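# Press red block flush onto blue block

## Task

Push the red block down onto the blue block until it is seated flush, not resting on the studs, with both blocks still on the table. The fit is tight, so the blocks must be closely aligned and a firm press is needed. The result must hold once the robot lets go. Finish by opening the gripper and moving the arm away.

## Robot and tools

Robot: a single six-joint arm (waist, shoulder, elbow, wrist pitch, wrist yaw, wrist roll) with a two-finger parallel gripper. The fingers point along the gripper's +x axis and close along its y axis. end_effector_position is the point midway between the finger pads (link pinch), about 3 to 4 cm short of the fingertips.

Frame: the scene frame has its origin on the table surface right under the arm base. +z is up, and +y is to the left when facing along +x. The base may be slightly tilted relative to the table. The reported hand position is in metres with orientation as a wxyz quaternion, plus linear (m/s) and angular (rad/s) velocities. The reported position can be somewhat wrong, more so when the arm is stretched out.

execute_actions: argument actions is a list holding either nothing, one action, or one wait. An empty list ({"actions": []}) only returns the current state. An action is {"rows": [...], "steps": N}, with N from 1 to 15 (default 15) control steps of 1/30 s. Each row drives one step; if rows run out, the last row is held for the remaining steps. A wait is {"steps": N} with no rows, N up to 300; it returns after N steps counted from the previous result, and time spent writing counts toward them. Optional pictures (true/false) controls whether camera images come back; by default they do. A refused call moves nothing.

Row layout: exactly 7 numbers for this one arm. The first six are absolute joint target angles in radians, in the order waist, shoulder, elbow, wrist pitch, wrist yaw, wrist roll, on the same scale as the Joint positions line. The seventh is the gripper opening, an absolute value from -1 to 1: +1 is fully open (about 0.088 m between pads), empty fingers close at about -0.80, and anything lower adds nothing. Full open to closed takes at least about 0.5 s.

Joint ranges (rad): waist -3.054 to 3.054, shoulder 0.000 to 3.142, elbow 0.000 to 2.356, wrist pitch -1.571 to 1.571, wrist yaw -1.571 to 1.571, wrist roll -3.142 to 3.142. A target more than 0.010 beyond a range end, and also beyond the joint's last reported angle, gets the call refused. True ends may sit 0.010 either side of these. Targets past a true end are clipped there and a "joint sent to its limit" line appears, possibly about an earlier, still-running action; no such line does not prove there is room left.

Motion: each joint's target is kept within a lead of its measured angle (0.211 rad for waist, shoulder, elbow; 0.213 wrist pitch; 0.267 wrist yaw; 0.228 wrist roll), and all targets are pulled back if they would put the gripper more than 70 mm from where it is. Distant targets therefore take several calls. Friction can leave a joint short of its target, especially at long reach, and tiny changes may not move it at all, so read Joint positions after each move. Between calls the arm keeps heading for the last row sent until it nearly stops or a step is HELD; to push further you must send a new action.

Result lines: Joint positions and Joint velocities list the six joints in order (rad, rad/s) then the pad gap (m, m/s). grip_measured gives the finger opening on the command scale. Readings may carry a fixed offset of up to about 1 mm, and when squeezing something hard they read up to about 3 mm (0.061 on the scale) narrower than the real gap. To hold a part, command roughly 0.07 below grip_measured; smaller differences grip more lightly. Parts under about 3 mm thick get proportionally less force. Pad force tops out near 34 to 49 N each, with a brief spike on first touch. "joint command not followed" means the clearance check altered or blocked targets (mount posts count as part of the arm). HELD marks steps where your row was not fully sent. MOTOR HOT warns from 50 °C; at 95 °C an OVER-TEMPERATURE FAULT freezes the arm until it cools, and if it does not cool soon enough power is cut and the arm drops limp. Holding loads heats motors, even while idle.

Load limits (N m): waist 17.6, shoulder 21.8, elbow 21.7, wrist pitch 5.74, wrist yaw 5.72, wrist roll 5.36; a held object's weight adds to them. Reaching a limit from contact halts the arm for 10 s and drops the rest of the call, so press firmly but not violently, especially through the weak wrist joints.

Cameras: cam_head_left, cam_head_right and cam_wrist, each 504x504, returned in that order. Calibration (intrinsics, distortion, world-to-camera transforms) is supplied and can be a few degrees and millimetres off; the wrist camera's pose follows the reported joints and may sit up to about 24 mm and 5 degrees from its nominal frame. zoom_image takes camera (one of the three names) and region [x0, y0, x1, y1] in that camera's pixels, origin at top-left, at most 504 by 504, and returns an enlarged view of its latest image.

read_manual returns only URDF licence texts (section "licences") and does not move anything. finished_scene takes scene, the number of the current scene, ends it irreversibly and reports whether the goal was met; the goal must still hold then.

Cautions: objects can occasionally be tugged or nudged by outside disturbances. Never let anything leave the table. Avoid drops, slips, slamming into things and excessive pushing. Move smoothly, release the red block after seating it, and pull the gripper clear before ending the scene.

Each tool is called after ">>>" by a JSON object that holds its "name" and its "arguments".

## Session

>>> {"name": "execute_actions", "arguments": {"actions": []}}

Scene clock: 0.00 s of 11933.50 s.
end_effector_position=(+0.1076, -0.0907, +0.2330) grip_measured=+0.853 end_effector_quat_wxyz=(+0.569, +0.517, +0.587, +0.256) end_effector_velocity=(-0.005, +0.001, -0.001) end_effector_angular_velocity=(-0.003, -0.004, +0.026)
Joint positions: [ 0.461  0.724  0.943 -1.484 -0.247  0.642  0.081]
Joint velocities: [-0.002 -0.002 -0.002 -0.022 -0.007 -0.022 -0.   ]
Heat: hottest waist 24 °C (+0.0 °C/min).

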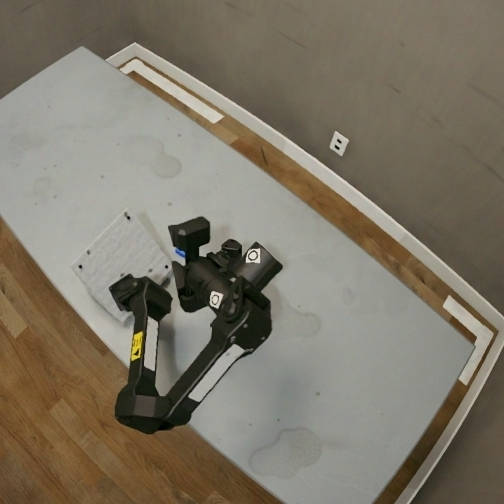

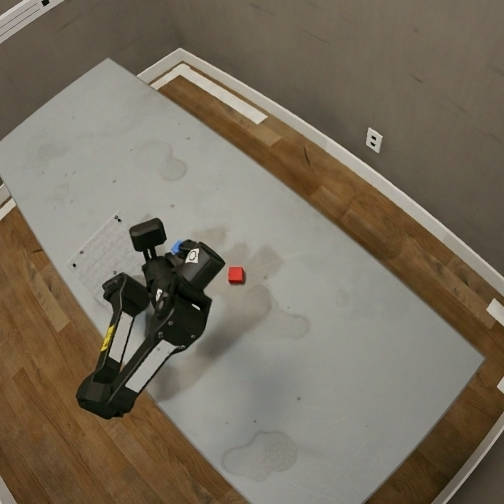

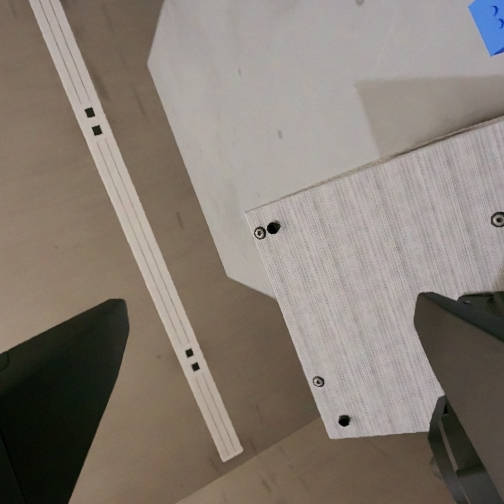

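>>> {"name": "execute_actions", "arguments": {"actions": [{"rows":[[0.352,1.47,1.153,-1.367,0.825,0,0.5]]}], "pictures": false}}

>>> {"name": "execute_actions", "arguments": {"actions": [{"steps":40}]}}

Scene clock: 19.20 s of 11933.50 s.
end_effector_position=(+0.2417, -0.1667, +0.1220) grip_measured=+0.504 end_effector_quat_wxyz=(+0.705, -0.041, +0.702, +0.092) end_effector_velocity=(+0.047, -0.046, -0.062) end_effector_angular_velocity=(-0.783, +0.112, +0.402)
Joint positions: [ 0.352  1.447  1.145 -1.366  0.751  0.014  0.064]
Joint velocities: [-0.007  0.403 -0.002  0.007  0.74  -0.125 -0.001]
Heat: hottest waist 24 °C (+0.0 °C/min).
Steps of this call (steps 1 to 90: nothing new was sent; then 15.70 s passed at rest; steps 91 to 105: all 15 steps of this action). Readings (joint positions):
91: [0.451 0.745 0.960 -1.485 -0.217 0.605]
92: [0.426 0.782 0.996 -1.463 -0.144 0.550]
94: [0.388 0.892 1.085 -1.396 -0.000 0.426]
98: [0.359 1.120 1.145 -1.375 0.307 0.167]
105: the state above

Scene clock: 20.53 s of 11933.50 s.
end_effector_position=(+0.2449, -0.1746, +0.1196) grip_measured=+0.502 end_effector_quat_wxyz=(+0.704, -0.074, +0.702, +0.075) end_effector_velocity=(-0.003, +0.001, -0.001) end_effector_angular_velocity=(+0.005, +0.011, +0.015)
Joint positions: [ 0.352  1.463  1.145 -1.366  0.822  0.002  0.064]
Joint velocities: [-0.002 -0.002 -0.007 -0.007 -0.007 -0.007  0.   ]
Heat: hottest waist 24 °C (+0.0 °C/min).
Steps of this call (steps 1 to 30: the robot went on to your last target; steps 31 to 40: nothing new was sent). Readings (joint positions):
1: [0.352 1.456 1.145 -1.366 0.773 0.011]
2: [0.352 1.458 1.145 -1.366 0.789 0.008]
4: [0.352 1.458 1.145 -1.366 0.807 0.006]
8: [0.352 1.462 1.145 -1.366 0.818 0.003]
40: the state above
The arm was judged still, so your last target was given up. Only a new action makes it travel on or press farther. Fingers that are still opening or closing keep moving.
camera_calibration (this result's frames):
cam_wrist: T_world_to_cam=[[0.190183, -0.981513, 0.0214985, -0.213654], [-0.914707, -0.1692, 0.36699, 0.182878], [-0.356568, -0.0894602, -0.929976, 0.256086], [0, 0, 0, 1]] pos_world=[0.299225, -0.155852, 0.175632]

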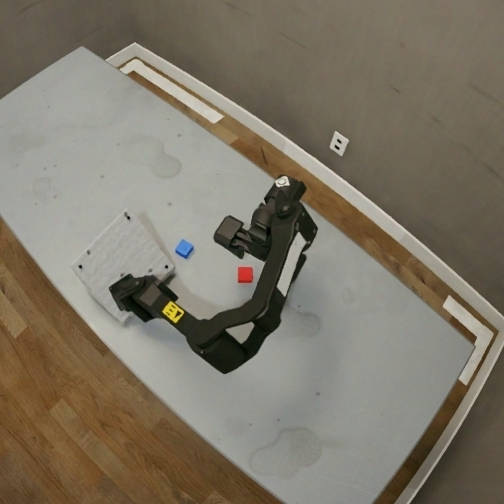

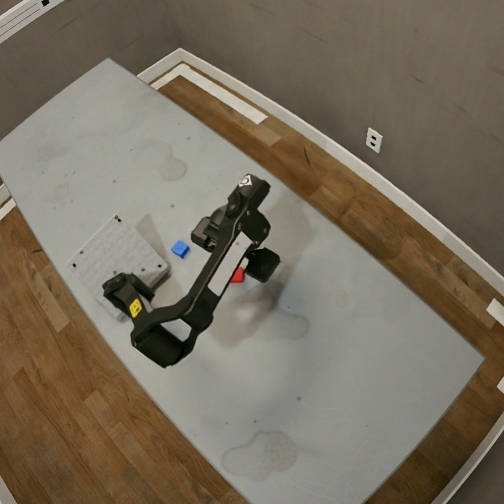

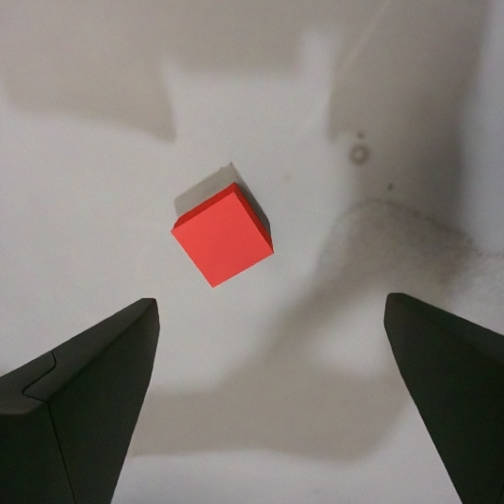

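>>> {"name": "execute_actions", "arguments": {"actions": [{"rows":[[0.32,1.465,1.1,-1.29,0.825,-0.15,0.7],[0.29,1.465,1.06,-1.22,0.825,-0.3,0.7],[0.26,1.46,1.02,-1.15,0.825,-0.5,0.7],[0.235,1.455,0.975,-1.07,0.826,-0.69,0.7]]}], "pictures": false}}

>>> {"name": "execute_actions", "arguments": {"actions": [{"rows":[[0.21,1.457,0.945,-1.01,0.826,-0.73,0.7],[0.21,1.457,0.945,-1.01,0.826,-0.73,0.7],[0.18,1.459,0.913,-0.95,0.826,-0.77,0.7],[0.18,1.459,0.913,-0.95,0.826,-0.77,0.7],[0.1555,1.463,0.89,-0.894,0.826,-0.8,0.7]]}]}}

Scene clock: 34.17 s of 11933.50 s.
end_effector_position=(+0.2488, -0.1629, +0.0727) grip_measured=+0.697 end_effector_quat_wxyz=(+0.666, -0.245, +0.660, +0.246) end_effector_velocity=(-0.004, +0.002, -0.004) end_effector_angular_velocity=(+0.005, +0.010, +0.184)
Joint positions: [ 0.237  1.461  0.985 -1.075  0.824 -0.672  0.073]
Joint velocities: [-0.007 -0.002 -0.017  0.007 -0.007 -0.183  0.   ]
Heat: hottest waist 25 °C (+1.8 °C/min).
Steps of this call (steps 1 to 90: nothing new was sent; then 10.13 s passed at rest; steps 91 to 105: all 15 steps of this action). Readings (joint positions):
91: [0.349 1.463 1.141 -1.353 0.822 -0.030]
92: [0.338 1.462 1.128 -1.318 0.823 -0.091]
94: [0.297 1.460 1.077 -1.214 0.824 -0.222]
98: [0.242 1.461 0.995 -1.108 0.824 -0.482]
105: the state above

Scene clock: 34.67 s of 11933.50 s.
end_effector_position=(+0.2486, -0.1619, +0.0452) grip_measured=+0.697 end_effector_quat_wxyz=(+0.667, -0.248, +0.659, +0.245) end_effector_velocity=(-0.003, +0.000, -0.004) end_effector_angular_velocity=(-0.008, +0.011, +0.022)
Joint positions: [ 0.157  1.46   0.9   -0.898  0.824 -0.796  0.073]
Joint velocities: [-0.007  0.002 -0.012  0.007  0.007 -0.022 -0.   ]
Heat: hottest waist 25 °C (+1.7 °C/min).
Steps of this call (steps 1 to 15: all 15 steps of this action). Readings (joint positions):
1: [0.234 1.461 0.981 -1.062 0.824 -0.686]
2: [0.227 1.460 0.974 -1.044 0.824 -0.699]
4: [0.206 1.460 0.951 -0.998 0.824 -0.733]
8: [0.164 1.460 0.908 -0.922 0.824 -0.782]
15: the state above
camera_calibration (this result's frames):
cam_wrist: T_world_to_cam=[[0.637223, -0.770066, 0.0307398, -0.277593], [-0.72568, -0.586109, 0.360369, 0.101562], [-0.259491, -0.251943, -0.932303, 0.139072], [0, 0, 0, 1]] pos_world=[0.286678, -0.119201, 0.10159]

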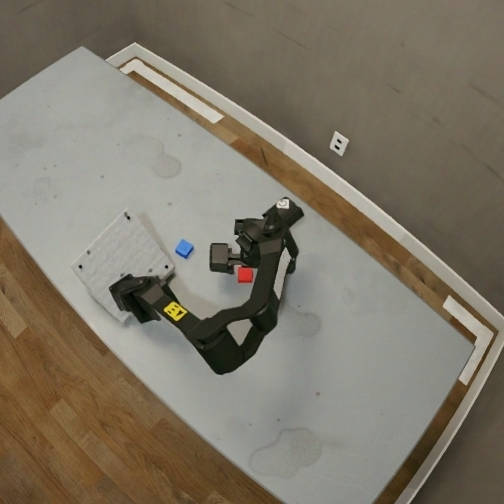

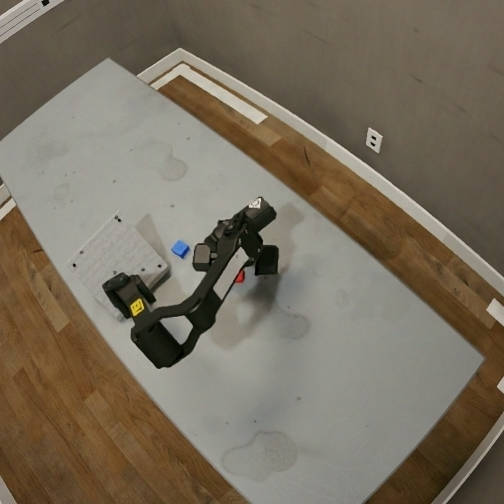

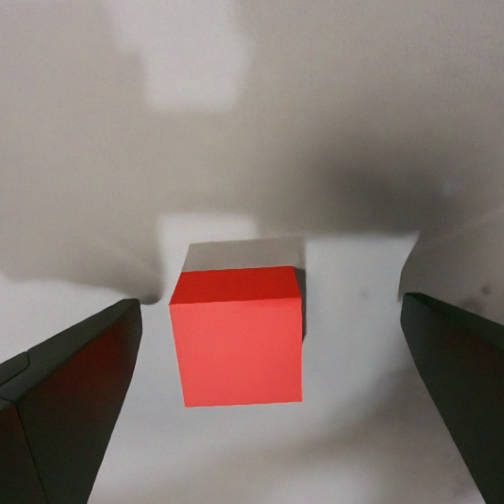

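>>> {"name": "execute_actions", "arguments": {"actions": [{"rows":[[0.16,1.46,0.868,-0.89,0.826,-0.81,0.7]],"steps":10}], "pictures": false}}

>>> {"name": "execute_actions", "arguments": {"actions": [{"rows":[[0.16,1.46,0.868,-0.89,0.826,-0.81,-0.3]]}]}}

>>> {"name": "zoom_image", "arguments": {"camera": "cam_head_left", "region": [150,210,290,310]}}

Scene clock: 39.63 s of 11933.50 s.
end_effector_position=(+0.2436, -0.1577, +0.0416) grip_measured=+0.697 end_effector_quat_wxyz=(+0.660, -0.254, +0.660, +0.254) end_effector_velocity=(-0.001, -0.001, -0.001) end_effector_angular_velocity=(-0.008, +0.001, -0.011)
Joint positions: [ 0.156  1.46   0.878 -0.892  0.824 -0.807  0.073]
Joint velocities: [-0.002 -0.002 -0.007  0.007  0.007  0.007 -0.   ]
Heat: hottest waist 25 °C (+1.5 °C/min).
Steps of this call (steps 1 to 15: the robot went on to your last target; steps 16 to 90: nothing new was sent; then 1.63 s passed at rest; steps 91 to 100: all 10 steps of this action). Readings (joint positions):
91: [0.156 1.460 0.897 -0.894 0.824 -0.800]
92: [0.156 1.460 0.892 -0.892 0.824 -0.802]
94: [0.156 1.460 0.883 -0.892 0.824 -0.805]
98: [0.156 1.460 0.878 -0.892 0.824 -0.807]
100: the state above

Scene clock: 40.13 s of 11933.50 s.
end_effector_position=(+0.2439, -0.1572, +0.0419) grip_measured=-0.163 end_effector_quat_wxyz=(+0.660, -0.255, +0.659, +0.254) end_effector_velocity=(-0.002, +0.001, -0.000) end_effector_angular_velocity=(+0.007, +0.006, +0.026)
Joint positions: [ 0.159  1.46   0.877 -0.891  0.825 -0.808  0.031]
Joint velocities: [-0.002 -0.002 -0.002 -0.007 -0.007 -0.022 -0.   ]
Heat: hottest waist 25 °C (+1.5 °C/min).
Steps of this call (steps 1 to 15: all 15 steps of this action). Readings (joint positions):
1: [0.156 1.460 0.878 -0.892 0.824 -0.807]
2: [0.156 1.460 0.877 -0.892 0.824 -0.807]
4: [0.156 1.460 0.877 -0.892 0.824 -0.808]
8: [0.157 1.460 0.877 -0.893 0.824 -0.808]
15: the state above
camera_calibration (this result's frames):
cam_wrist: T_world_to_cam=[[0.656779, -0.753697, 0.0241302, -0.272767], [-0.707079, -0.604404, 0.367063, 0.0943732], [-0.26207, -0.258142, -0.929883, 0.135494], [0, 0, 0, 1]] pos_world=[0.281386, -0.113567, 0.0979345]

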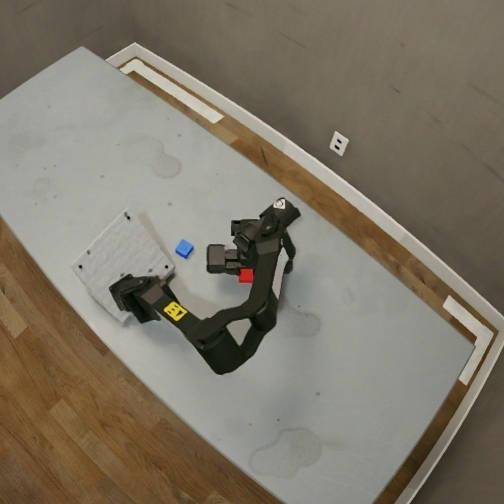

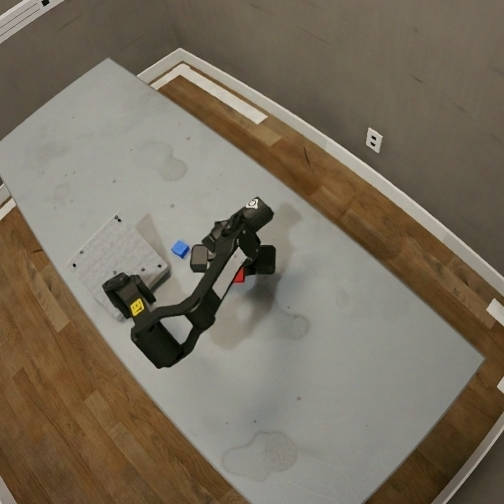

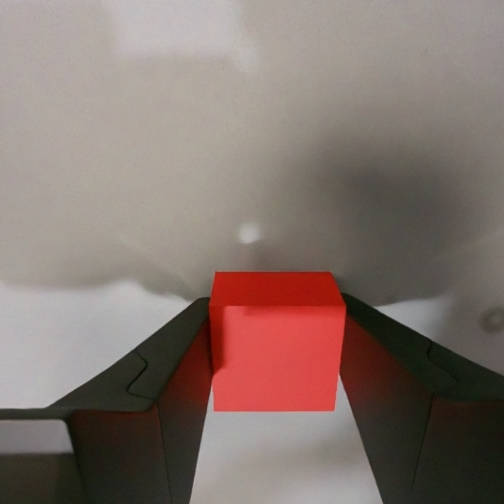

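Region (150, 210, 290, 310) of cam_head_left's 504x504 image, scaled by 3.600, with more detail than that image has; it fills the top 360 rows of this view, and the rest is white.

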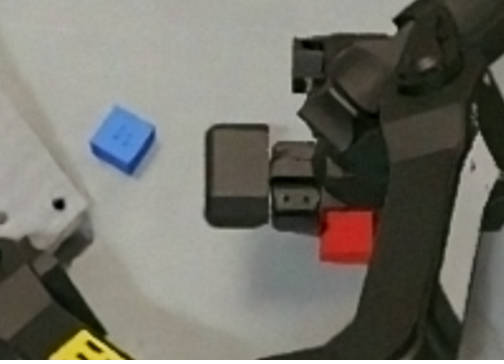

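>>> {"name": "execute_actions", "arguments": {"actions": [{"rows":[[0.2,1.46,0.94,-1.0,0.826,-0.75,-0.3],[0.2,1.46,0.94,-1.0,0.826,-0.75,-0.3],[0.25,1.46,1.0,-1.1,0.826,-0.65,-0.3],[0.25,1.46,1.0,-1.1,0.826,-0.65,-0.3],[0.35,1.47,1.06,-1.26,0.82,-0.4,-0.3]]}], "pictures": false}}

>>> {"name": "execute_actions", "arguments": {"actions": [{"rows":[[0.45,1.53,1.01,-1.24,0.79,-0.2,-0.3],[0.45,1.53,1.01,-1.24,0.79,-0.2,-0.3],[0.55,1.59,0.96,-1.22,0.76,0,-0.3],[0.55,1.59,0.96,-1.22,0.76,0,-0.3],[0.65,1.66,0.92,-1.2,0.73,0.2,-0.3],[0.65,1.66,0.92,-1.2,0.73,0.2,-0.3],[0.75,1.73,0.87,-1.18,0.7,0.4,-0.3],[0.75,1.73,0.87,-1.18,0.7,0.4,-0.3],[0.83,1.79,0.825,-1.16,0.667,0.62,-0.3]]}], "pictures": false}}

>>> {"name": "execute_actions", "arguments": {"actions": [{"steps":20}]}}

Scene clock: 59.57 s of 11933.50 s.
end_effector_position=(+0.2425, -0.1579, +0.1013) grip_measured=-0.163 end_effector_quat_wxyz=(+0.677, -0.212, +0.673, +0.212) end_effector_velocity=(-0.010, -0.001, +0.003) end_effector_angular_velocity=(+0.000, +0.030, -0.016)
Joint positions: [ 0.345  1.463  1.047 -1.253  0.823 -0.41   0.031]
Joint velocities: [ 0.012 -0.007  0.002 -0.066 -0.007  0.066 -0.   ]
Heat: hottest waist 26 °C (+2.0 °C/min).
Steps of this call (steps 1 to 15: the robot went on to your last target; steps 16 to 90: nothing new was sent; then 15.93 s passed at rest; steps 91 to 105: all 15 steps of this action). Readings (joint positions):
91: [0.163 1.460 0.884 -0.911 0.825 -0.797]
92: [0.172 1.460 0.894 -0.943 0.825 -0.784]
94: [0.205 1.460 0.932 -1.021 0.825 -0.721]
98: [0.320 1.462 1.029 -1.195 0.824 -0.496]
105: the state above

Scene clock: 60.07 s of 11933.50 s.
end_effector_position=(+0.2122, -0.0255, +0.1040) grip_measured=-0.163 end_effector_quat_wxyz=(+0.688, -0.177, +0.679, +0.186) end_effector_velocity=(+0.005, -0.019, -0.002) end_effector_angular_velocity=(+0.038, +0.024, -0.107)
Joint positions: [ 0.745  1.728  0.877 -1.179  0.698  0.204  0.031]
Joint velocities: [-0.081 -0.071  0.007 -0.007 -0.007  0.007 -0.   ]
Heat: hottest waist 26 °C (+2.0 °C/min).
A step of this action was HELD (marked below), so the robot has no last target. The arm can still carry out the HELD step.
Steps of this call (steps 1 to 15: all 15 steps of this action). Readings (joint positions):
1: [0.354 1.471 1.045 -1.255 0.823 -0.364]
2: [0.379 1.480 1.042 -1.252 0.817 -0.311]
4: [0.457 1.523 1.018 -1.233 0.793 -0.185]
8: [0.651 1.658 0.930 -1.197 0.731 0.075]
11: [0.764 1.737 0.875 -1.177 0.684 0.205] HELD
12: [0.763 1.742 0.871 -1.179 0.684 0.204] HELD
13: [0.756 1.739 0.872 -1.179 0.691 0.204] HELD
14: [0.749 1.732 0.876 -1.179 0.697 0.204] HELD
15: the state above HELD
joint command not followed: on one or more control steps a check withheld the commanded joint targets, and the robot was not sent them on those steps. On the call's last step the targets were still withheld.
cause: the commanded joint targets would bring two parts of the arm too close to each other (joints 1 (waist) to 6 (wrist roll) lie between them); next, command targets that bring no two parts of the arm closer together.

Scene clock: 60.73 s of 11933.50 s.
end_effector_position=(+0.2123, -0.0260, +0.1038) grip_measured=-0.163 end_effector_quat_wxyz=(+0.688, -0.176, +0.679, +0.186) end_effector_velocity=(-0.005, +0.000, -0.002) end_effector_angular_velocity=(+0.010, +0.027, +0.011)
Joint positions: [ 0.743  1.727  0.877 -1.179  0.698  0.204  0.031]
Joint velocities: [-0.007 -0.002 -0.007 -0.007 -0.022 -0.007 -0.   ]
Heat: hottest waist 26 °C (+2.0 °C/min).
Steps of this call (steps 1 to 20: nothing new was sent). Readings (joint positions):
1: [0.744 1.727 0.877 -1.179 0.698 0.204]
2: [0.743 1.727 0.877 -1.179 0.698 0.204]
4: [0.743 1.727 0.877 -1.179 0.698 0.204]
8: [0.743 1.727 0.877 -1.179 0.698 0.204]
20: the state above
camera_calibration (this result's frames):
cam_wrist: T_world_to_cam=[[0.476681, -0.878982, 0.0128526, -0.118449], [-0.824116, -0.441742, 0.354537, 0.158955], [-0.305954, -0.179593, -0.934954, 0.23053], [0, 0, 0, 1]] pos_world=[0.257991, 0.00750436, 0.160702]

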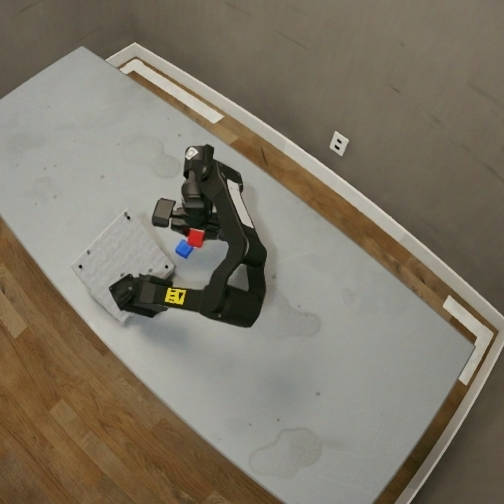

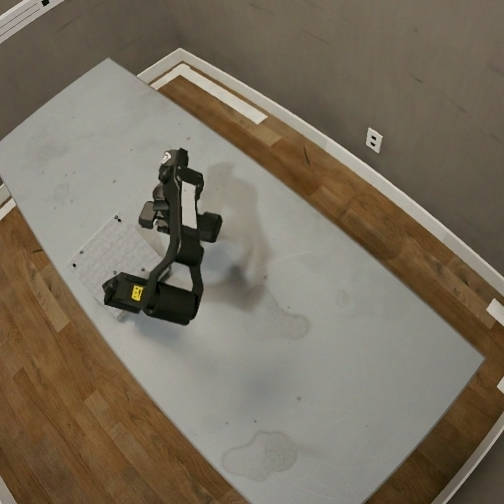

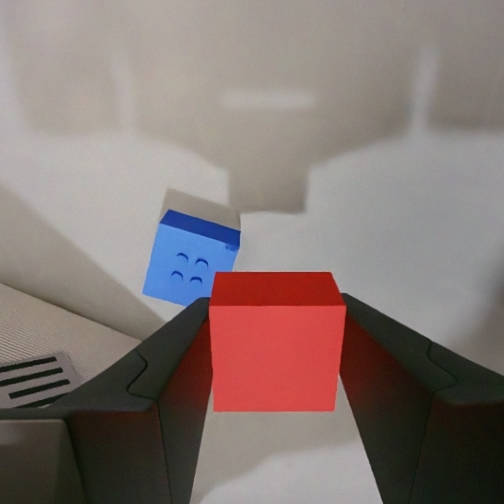

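>>> {"name": "execute_actions", "arguments": {"actions": [{"rows":[[0.743,1.727,0.877,-1.179,0.698,0.62,-0.3]]}], "pictures": false}}

>>> {"name": "execute_actions", "arguments": {"actions": [{"rows":[[0.835,1.8,0.825,-1.155,0.664,0.62,-0.3]]}]}}

Scene clock: 66.30 s of 11933.50 s.
end_effector_position=(+0.2123, -0.0260, +0.1038) grip_measured=-0.163 end_effector_quat_wxyz=(+0.707, -0.071, +0.699, +0.082) end_effector_velocity=(+0.001, -0.001, -0.001) end_effector_angular_velocity=(+0.005, +0.005, -0.746)
Joint positions: [ 0.743  1.727  0.877 -1.179  0.698  0.505  0.031]
Joint velocities: [-0.002 -0.002 -0.002  0.007  0.007  0.74  -0.   ]
Heat: hottest waist 26 °C (+2.0 °C/min).
Steps of this call (steps 1 to 90: nothing new was sent; then 2.07 s passed at rest; steps 91 to 105: all 15 steps of this action). Readings (joint positions):
91: [0.743 1.727 0.877 -1.179 0.698 0.207]
92: [0.743 1.727 0.877 -1.179 0.698 0.215]
94: [0.743 1.727 0.877 -1.179 0.698 0.245]
98: [0.743 1.727 0.877 -1.179 0.698 0.333]
105: the state above

Scene clock: 66.80 s of 11933.50 s.
end_effector_position=(+0.1870, -0.0045, +0.0922) grip_measured=-0.165 end_effector_quat_wxyz=(+0.691, -0.091, +0.713, +0.077) end_effector_velocity=(+0.053, +0.029, +0.064) end_effector_angular_velocity=(+0.142, -0.306, -0.071)
Joint positions: [ 0.823  1.807  0.809 -1.156  0.661  0.617  0.031]
Joint velocities: [ 0.178 -0.085  0.154  0.037  0.037  0.022 -0.   ]
Heat: hottest waist 26 °C (+2.0 °C/min).
Steps of this call (steps 1 to 15: all 15 steps of this action). Readings (joint positions):
1: [0.744 1.728 0.877 -1.179 0.698 0.527]
2: [0.750 1.731 0.876 -1.178 0.698 0.545]
4: [0.775 1.748 0.868 -1.169 0.690 0.576]
8: [0.810 1.798 0.820 -1.165 0.657 0.607]
15: the state above
camera_calibration (this result's frames):
cam_wrist: T_world_to_cam=[[0.216251, -0.975523, 0.0398856, -0.041628], [-0.898798, -0.182955, 0.398358, 0.162808], [-0.38131, -0.121994, -0.916362, 0.22845], [0, 0, 0, 1]] pos_world=[0.242444, 0.017047, 0.146147]

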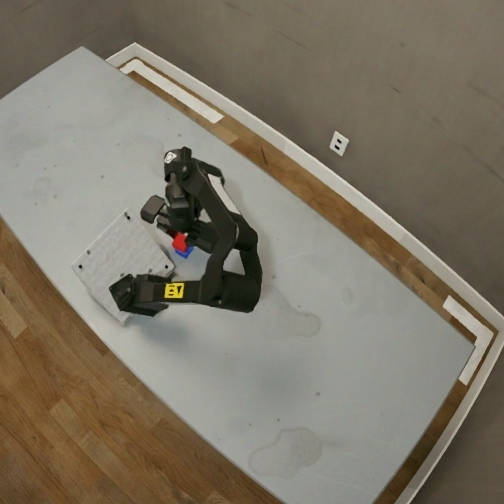

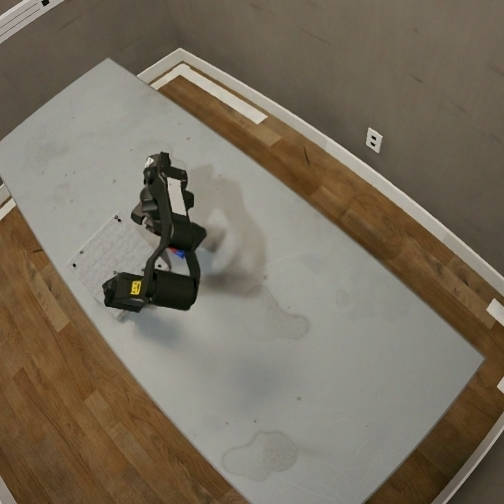

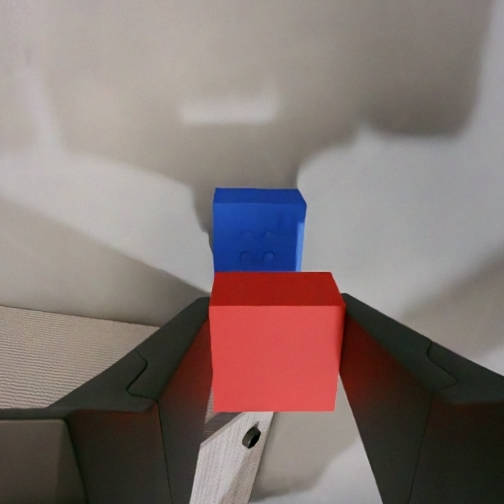

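>>> {"name": "execute_actions", "arguments": {"actions": [{"rows":[[0.79,1.8,0.78,-1.08,0.684,0.57,-0.3],[0.79,1.8,0.78,-1.08,0.684,0.57,-0.3],[0.79,1.8,0.78,-1.08,0.684,0.57,-0.3],[0.748,1.805,0.74,-0.996,0.706,0.513,-0.3]]}], "pictures": false}}

>>> {"name": "execute_actions", "arguments": {"actions": [{"steps":10}]}}

>>> {"name": "zoom_image", "arguments": {"camera": "cam_head_left", "region": [150,210,220,280]}}

Scene clock: 79.70 s of 11933.50 s.
end_effector_position=(+0.1959, -0.0021, +0.0710) grip_measured=-0.165 end_effector_quat_wxyz=(+0.703, -0.079, +0.702, +0.080) end_effector_velocity=(-0.002, +0.000, -0.003) end_effector_angular_velocity=(+0.004, +0.012, +0.019)
Joint positions: [ 0.749  1.804  0.75  -1.     0.702  0.516  0.031]
Joint velocities: [-0.007  0.002 -0.007  0.007 -0.007 -0.022  0.   ]
Heat: hottest waist 27 °C (+3.0 °C/min).
Steps of this call (steps 1 to 15: the robot went on to your last target; steps 16 to 90: nothing new was sent; then 9.40 s passed at rest; steps 91 to 105: all 15 steps of this action). Readings (joint positions):
91: [0.828 1.805 0.813 -1.144 0.664 0.609]
92: [0.818 1.804 0.808 -1.121 0.669 0.599]
94: [0.797 1.804 0.794 -1.084 0.680 0.572]
98: [0.755 1.804 0.757 -1.019 0.698 0.528]
105: the state above

Scene clock: 80.03 s of 11933.50 s.
end_effector_position=(+0.1960, -0.0020, +0.0708) grip_measured=-0.165 end_effector_quat_wxyz=(+0.704, -0.079, +0.702, +0.080) end_effector_velocity=(-0.004, -0.001, +0.001) end_effector_angular_velocity=(+0.010, +0.023, +0.014)
Joint positions: [ 0.749  1.804  0.75  -0.998  0.703  0.516  0.031]
Joint velocities: [-0.002 -0.007  0.002 -0.022 -0.022 -0.007 -0.   ]
Heat: hottest waist 27 °C (+3.0 °C/min).
Steps of this call (steps 1 to 10: the robot went on to your last target). Readings (joint positions):
1: [0.749 1.804 0.750 -0.999 0.702 0.516]
2: [0.749 1.804 0.750 -0.999 0.703 0.516]
4: [0.749 1.804 0.750 -0.999 0.703 0.516]
8: [0.749 1.804 0.750 -0.998 0.703 0.516]
10: the state above
camera_calibration (this result's frames):
cam_wrist: T_world_to_cam=[[0.202768, -0.978985, 0.0217654, -0.0364024], [-0.912728, -0.1809, 0.366336, 0.184927], [-0.3547, -0.094147, -0.930228, 0.2084], [0, 0, 0, 1]] pos_world=[0.250089, 0.0174362, 0.126906]

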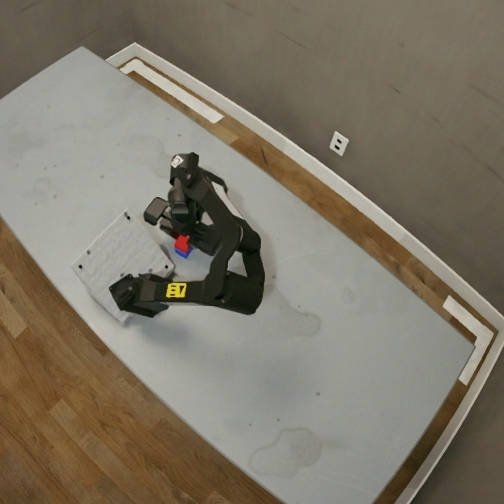

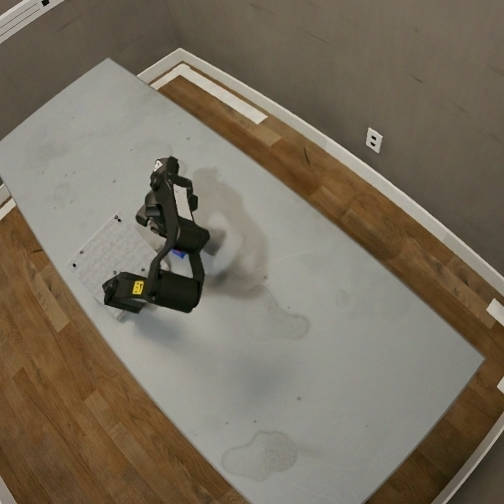

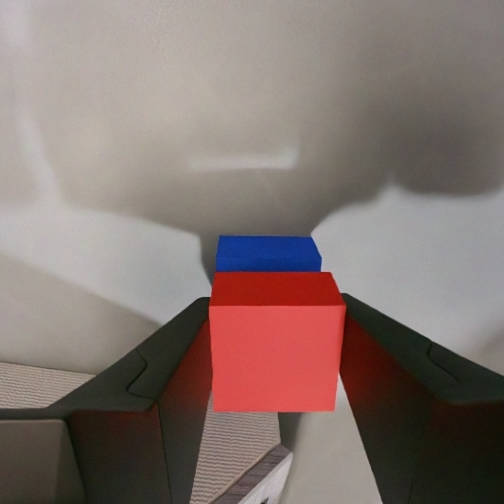

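Region (150, 210, 220, 280) of cam_head_left's 504x504 image, scaled by 7.200, with more detail than that image has.

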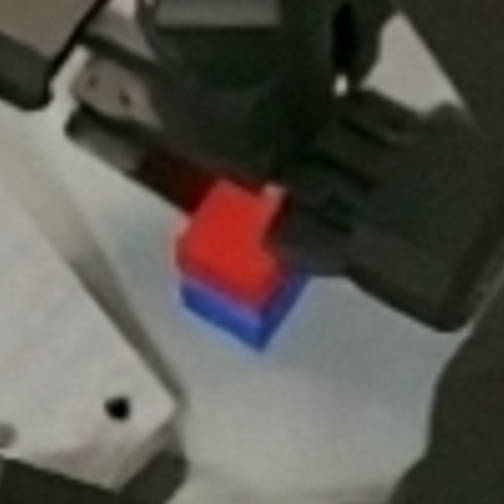

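Close. Down 4 mm.

>>> {"name": "execute_actions", "arguments": {"actions": [{"rows":[[0.737,1.808,0.728,-0.975,0.711,0.498,-0.3]]}]}}

>>> {"name": "zoom_image", "arguments": {"camera": "cam_wrist", "region": [195,225,355,315]}}

Scene clock: 82.70 s of 11933.50 s.
end_effector_position=(+0.1957, -0.0022, +0.0671) grip_measured=-0.165 end_effector_quat_wxyz=(+0.704, -0.079, +0.701, +0.081) end_effector_velocity=(-0.004, -0.003, -0.000) end_effector_angular_velocity=(-0.006, +0.019, +0.035)
Joint positions: [ 0.738  1.804  0.738 -0.977  0.708  0.5    0.031]
Joint velocities: [-0.002 -0.002 -0.002 -0.022 -0.007 -0.022 -0.   ]
Heat: hottest waist 27 °C (+3.0 °C/min).
Steps of this call (steps 1 to 15: the robot went on to your last target; steps 16 to 65: nothing new was sent; steps 66 to 80: all 15 steps of this action). Readings (joint positions):
66: [0.748 1.804 0.748 -0.994 0.704 0.512]
67: [0.745 1.804 0.746 -0.988 0.705 0.509]
69: [0.740 1.804 0.741 -0.983 0.706 0.504]
73: [0.738 1.804 0.738 -0.978 0.708 0.501]
80: the state above
camera_calibration (this result's frames):
cam_wrist: T_world_to_cam=[[0.205053, -0.978513, 0.0215559, -0.0368749], [-0.912462, -0.183152, 0.365881, 0.185965], [-0.354071, -0.0946939, -0.930412, 0.204678], [0, 0, 0, 1]] pos_world=[0.249718, 0.0173589, 0.123189]

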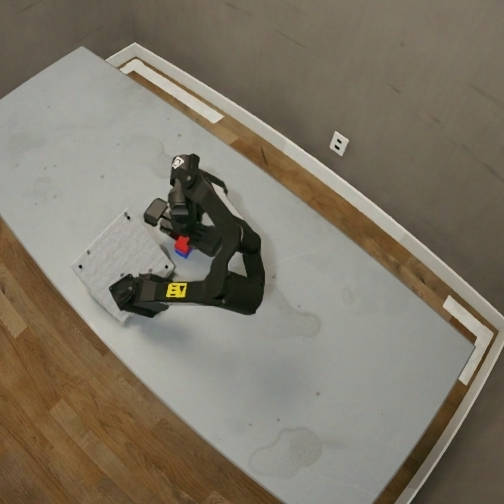

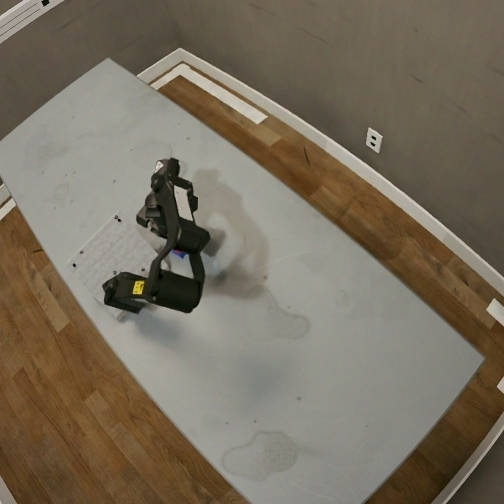

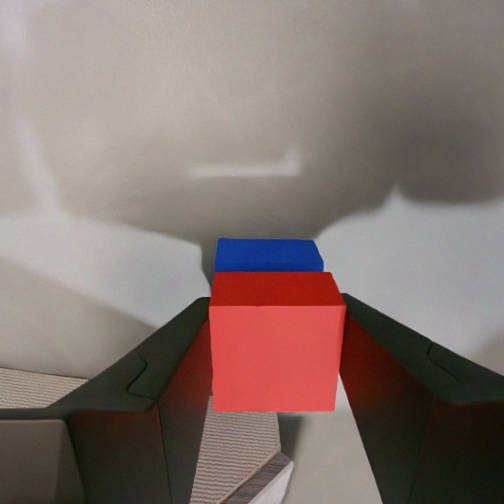

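Region (195, 225, 355, 315) of cam_wrist's 504x504 image, scaled by 3.150, with more detail than that image has; it fills the top 284 rows of this view, and the rest is white.

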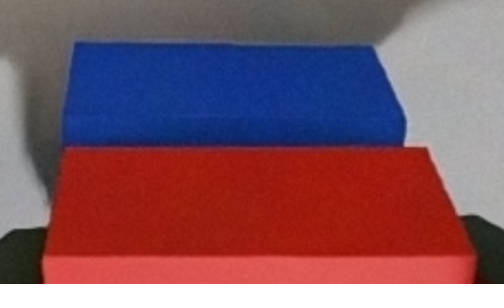

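>>> {"name": "execute_actions", "arguments": {"actions": [{"rows":[[0.732,1.814,0.722,-0.963,0.713,0.5,-0.3],[0.732,1.814,0.722,-0.963,0.713,0.5,-0.3],[0.732,1.814,0.722,-0.963,0.713,0.5,-0.3],[0.732,1.814,0.722,-0.963,0.713,0.5,-0.3],[0.726,1.815,0.716,-0.952,0.716,0.49,-0.3],[0.726,1.815,0.716,-0.952,0.716,0.49,-0.3],[0.726,1.815,0.716,-0.952,0.716,0.49,-0.3],[0.718,1.817,0.707,-0.937,0.72,0.482,-0.3]]}]}}

>>> {"name": "zoom_image", "arguments": {"camera": "cam_wrist", "region": [195,225,355,315]}}

Scene clock: 90.17 s of 11933.50 s.
end_effector_position=(+0.1962, -0.0013, +0.0621) grip_measured=-0.165 end_effector_quat_wxyz=(+0.705, -0.078, +0.700, +0.080) end_effector_velocity=(-0.002, +0.000, -0.002) end_effector_angular_velocity=(+0.006, +0.009, +0.030)
Joint positions: [ 0.725  1.808  0.723 -0.944  0.714  0.485  0.031]
Joint velocities: [-0.007 -0.002 -0.007  0.007 -0.007 -0.037 -0.   ]
Heat: hottest waist 27 °C (+2.0 °C/min).
Steps of this call (steps 1 to 15: the robot went on to your last target; steps 16 to 90: nothing new was sent; then 3.97 s passed at rest; steps 91 to 105: all 15 steps of this action). Readings (joint positions):
91: [0.737 1.804 0.737 -0.975 0.708 0.500]
92: [0.736 1.804 0.736 -0.971 0.709 0.500]
94: [0.734 1.806 0.734 -0.969 0.709 0.500]
98: [0.728 1.808 0.726 -0.955 0.713 0.493]
105: the state above
camera_calibration (this result's frames):
cam_wrist: T_world_to_cam=[[0.202058, -0.979155, 0.0206789, -0.0352787], [-0.914372, -0.181041, 0.362144, 0.189001], [-0.350851, -0.0920822, -0.931893, 0.199803], [0, 0, 0, 1]] pos_world=[0.250047, 0.018072, 0.118479]

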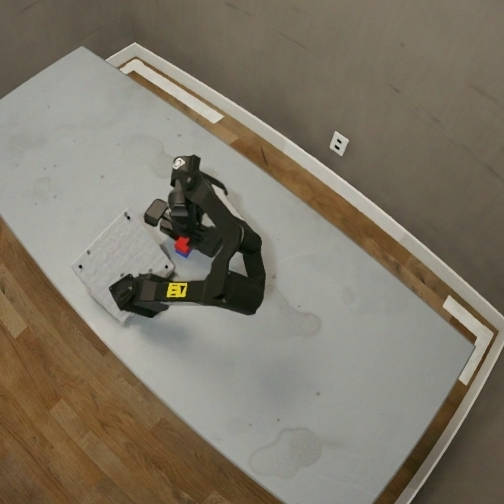

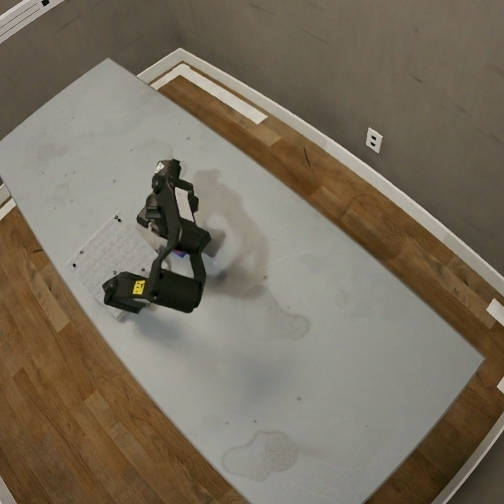

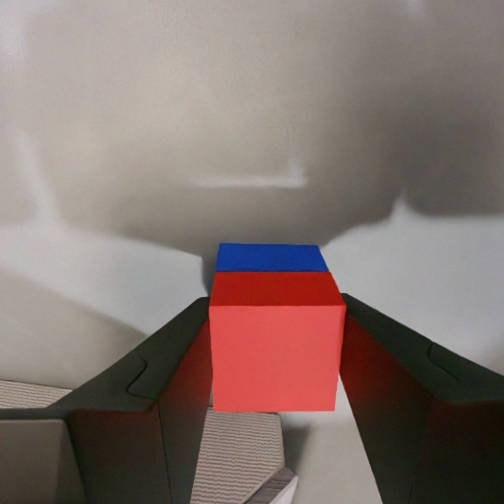

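Region (195, 225, 355, 315) of cam_wrist's 504x504 image, scaled by 3.150, with more detail than that image has; it fills the top 284 rows of this view, and the rest is white.

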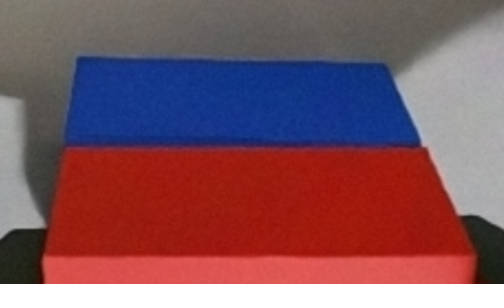

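>>> {"name": "execute_actions", "arguments": {"actions": [{"rows":[[0.718,1.817,0.707,-0.94,0.72,0.497,-0.3],[0.718,1.817,0.707,-0.94,0.72,0.497,-0.3],[0.718,1.817,0.707,-0.94,0.72,0.497,-0.3],[0.71,1.823,0.7,-0.945,0.72,0.497,-0.3],[0.705,1.826,0.695,-0.95,0.72,0.497,-0.3],[0.70,1.83,0.69,-0.955,0.72,0.497,-0.3],[0.69,1.835,0.68,-0.96,0.72,0.495,-0.3]]}]}}

>>> {"name": "zoom_image", "arguments": {"camera": "cam_wrist", "region": [195,225,355,315]}}

>>> {"name": "zoom_image", "arguments": {"camera": "cam_head_left", "region": [160,220,210,270]}}

Scene clock: 98.53 s of 11933.50 s.
end_effector_position=(+0.1960, -0.0013, +0.0621) grip_measured=-0.165 end_effector_quat_wxyz=(+0.706, -0.076, +0.700, +0.077) end_effector_velocity=(-0.002, +0.001, -0.001) end_effector_angular_velocity=(+0.007, +0.005, +0.004)
Joint positions: [ 0.726  1.807  0.722 -0.943  0.715  0.493  0.031]
Joint velocities: [-0.002 -0.002 -0.007  0.007 -0.007 -0.007 -0.   ]
Heat: hottest waist 27 °C (+2.0 °C/min).
A step of this action was HELD (marked below), so the robot has no last target. The arm can still carry out the HELD step.
Steps of this call (steps 1 to 15: the robot went on to your last target; steps 16 to 90: nothing new was sent; then 4.87 s passed at rest; steps 91 to 105: all 15 steps of this action). Readings (joint positions):
91: [0.725 1.808 0.723 -0.943 0.715 0.485]
92: [0.725 1.808 0.723 -0.943 0.715 0.487]
94: [0.725 1.808 0.722 -0.943 0.715 0.491]
97: [0.725 1.807 0.722 -0.943 0.714 0.493] HELD
98: [0.726 1.807 0.722 -0.943 0.715 0.493] HELD
99: [0.726 1.807 0.722 -0.943 0.715 0.493] HELD
100: [0.726 1.807 0.722 -0.943 0.715 0.493] HELD
101: [0.726 1.807 0.722 -0.943 0.715 0.493] HELD
102: [0.726 1.807 0.722 -0.943 0.715 0.493] HELD
103: [0.726 1.807 0.722 -0.943 0.715 0.493] HELD
104: [0.726 1.807 0.722 -0.943 0.715 0.493] HELD
105: the state above HELD
joint command not followed: on one or more control steps a check withheld the commanded joint targets, and the robot was not sent them on those steps. On the call's last step the targets were still withheld.
cause: the commanded joint targets would bring two parts of the arm too close to each other (joints 1 (waist) to 6 (wrist roll) lie between them); next, command targets that bring no two parts of the arm closer together.
camera_calibration (this result's frames):
cam_wrist: T_world_to_cam=[[0.195306, -0.980509, 0.021404, -0.0339569], [-0.916067, -0.174589, 0.361026, 0.18921], [-0.350252, -0.0901182, -0.93231, 0.199632], [0, 0, 0, 1]] pos_world=[0.249883, 0.0177295, 0.118536]

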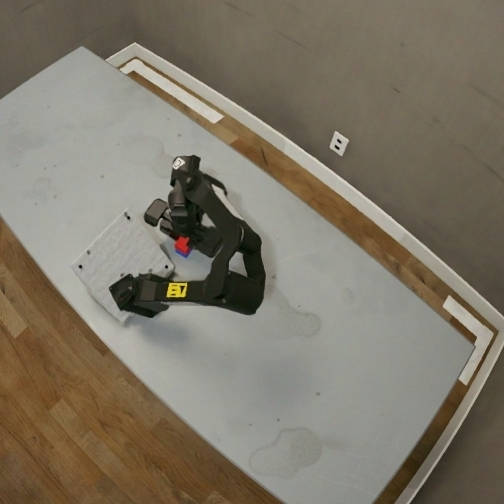

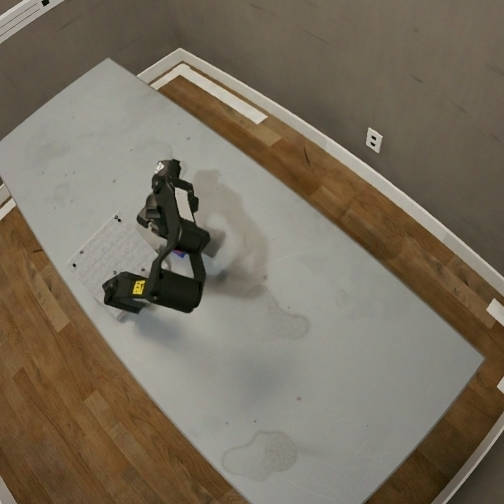

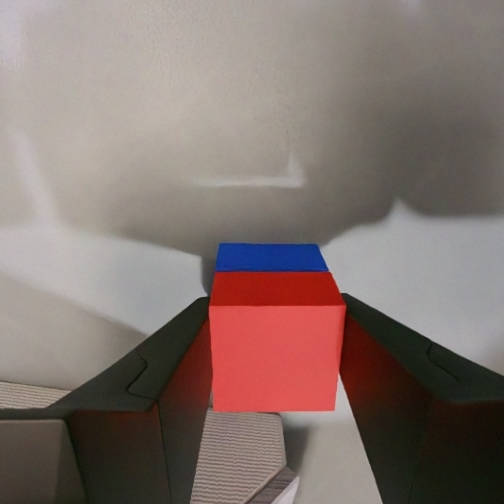

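Region (195, 225, 355, 315) of cam_wrist's 504x504 image, scaled by 3.150, with more detail than that image has; it fills the top 284 rows of this view, and the rest is white.

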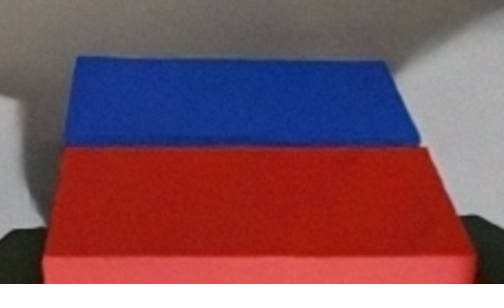

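Region (160, 220, 210, 270) of cam_head_left's 504x504 image, scaled by 10.080, with more detail than that image has.

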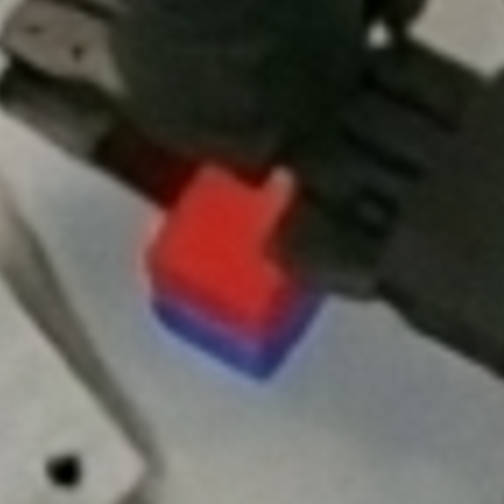

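>>> {"name": "execute_actions", "arguments": {"actions": [{"rows":[[0.71,1.82,0.705,-0.94,0.72,0.495,-0.3],[0.705,1.825,0.7,-0.94,0.72,0.495,-0.3],[0.70,1.83,0.695,-0.94,0.72,0.495,-0.3],[0.69,1.835,0.69,-0.935,0.72,0.495,-0.3]]}]}}

>>> {"name": "zoom_image", "arguments": {"camera": "cam_wrist", "region": [195,225,355,315]}}

Scene clock: 104.00 s of 11933.50 s.
end_effector_position=(+0.1952, -0.0015, +0.0607) grip_measured=-0.165 end_effector_quat_wxyz=(+0.703, -0.074, +0.704, +0.077) end_effector_velocity=(-0.005, -0.005, -0.001) end_effector_angular_velocity=(-0.026, +0.021, +0.033)
Joint positions: [ 0.719  1.81   0.722 -0.943  0.711  0.493  0.031]
Joint velocities: [-0.002  0.002 -0.002 -0.037  0.007 -0.007 -0.   ]
Heat: hottest waist 27 °C (+2.0 °C/min).
Steps of this call (steps 1 to 90: nothing new was sent; then 1.97 s passed at rest; steps 91 to 105: all 15 steps of this action). Readings (joint positions):
91: [0.726 1.807 0.722 -0.943 0.715 0.493]
92: [0.724 1.807 0.722 -0.943 0.714 0.493]
94: [0.721 1.809 0.722 -0.943 0.712 0.493]
98: [0.719 1.810 0.722 -0.943 0.711 0.493]
105: the state above
camera_calibration (this result's frames):
cam_wrist: T_world_to_cam=[[0.192683, -0.981099, 0.0178246, -0.0332908], [-0.91289, -0.172566, 0.369936, 0.187787], [-0.359868, -0.0875524, -0.928886, 0.199629], [0, 0, 0, 1]] pos_world=[0.249683, 0.0172221, 0.116557]

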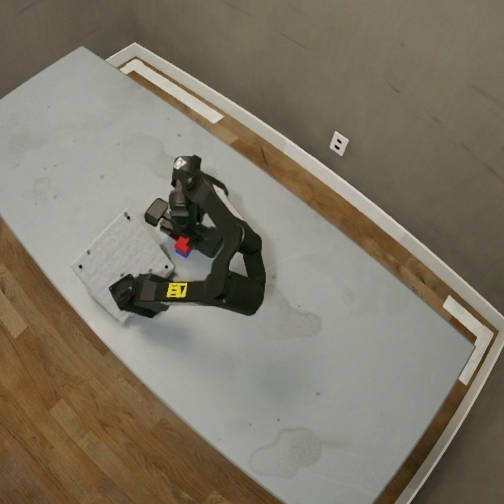

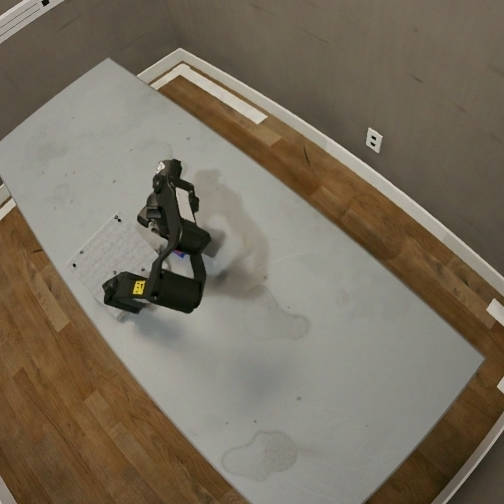

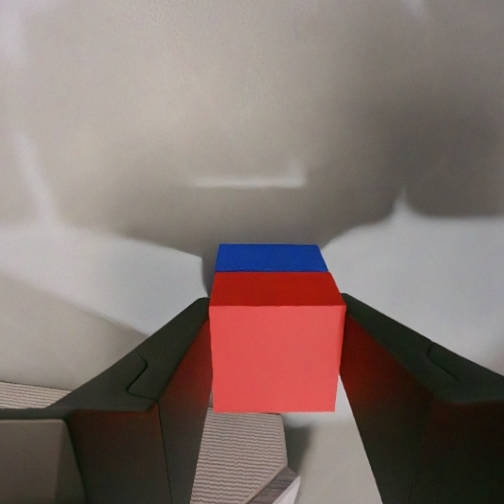

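Region (195, 225, 355, 315) of cam_wrist's 504x504 image, scaled by 3.150, with more detail than that image has; it fills the top 284 rows of this view, and the rest is white.

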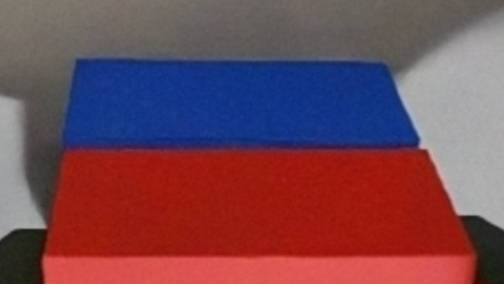

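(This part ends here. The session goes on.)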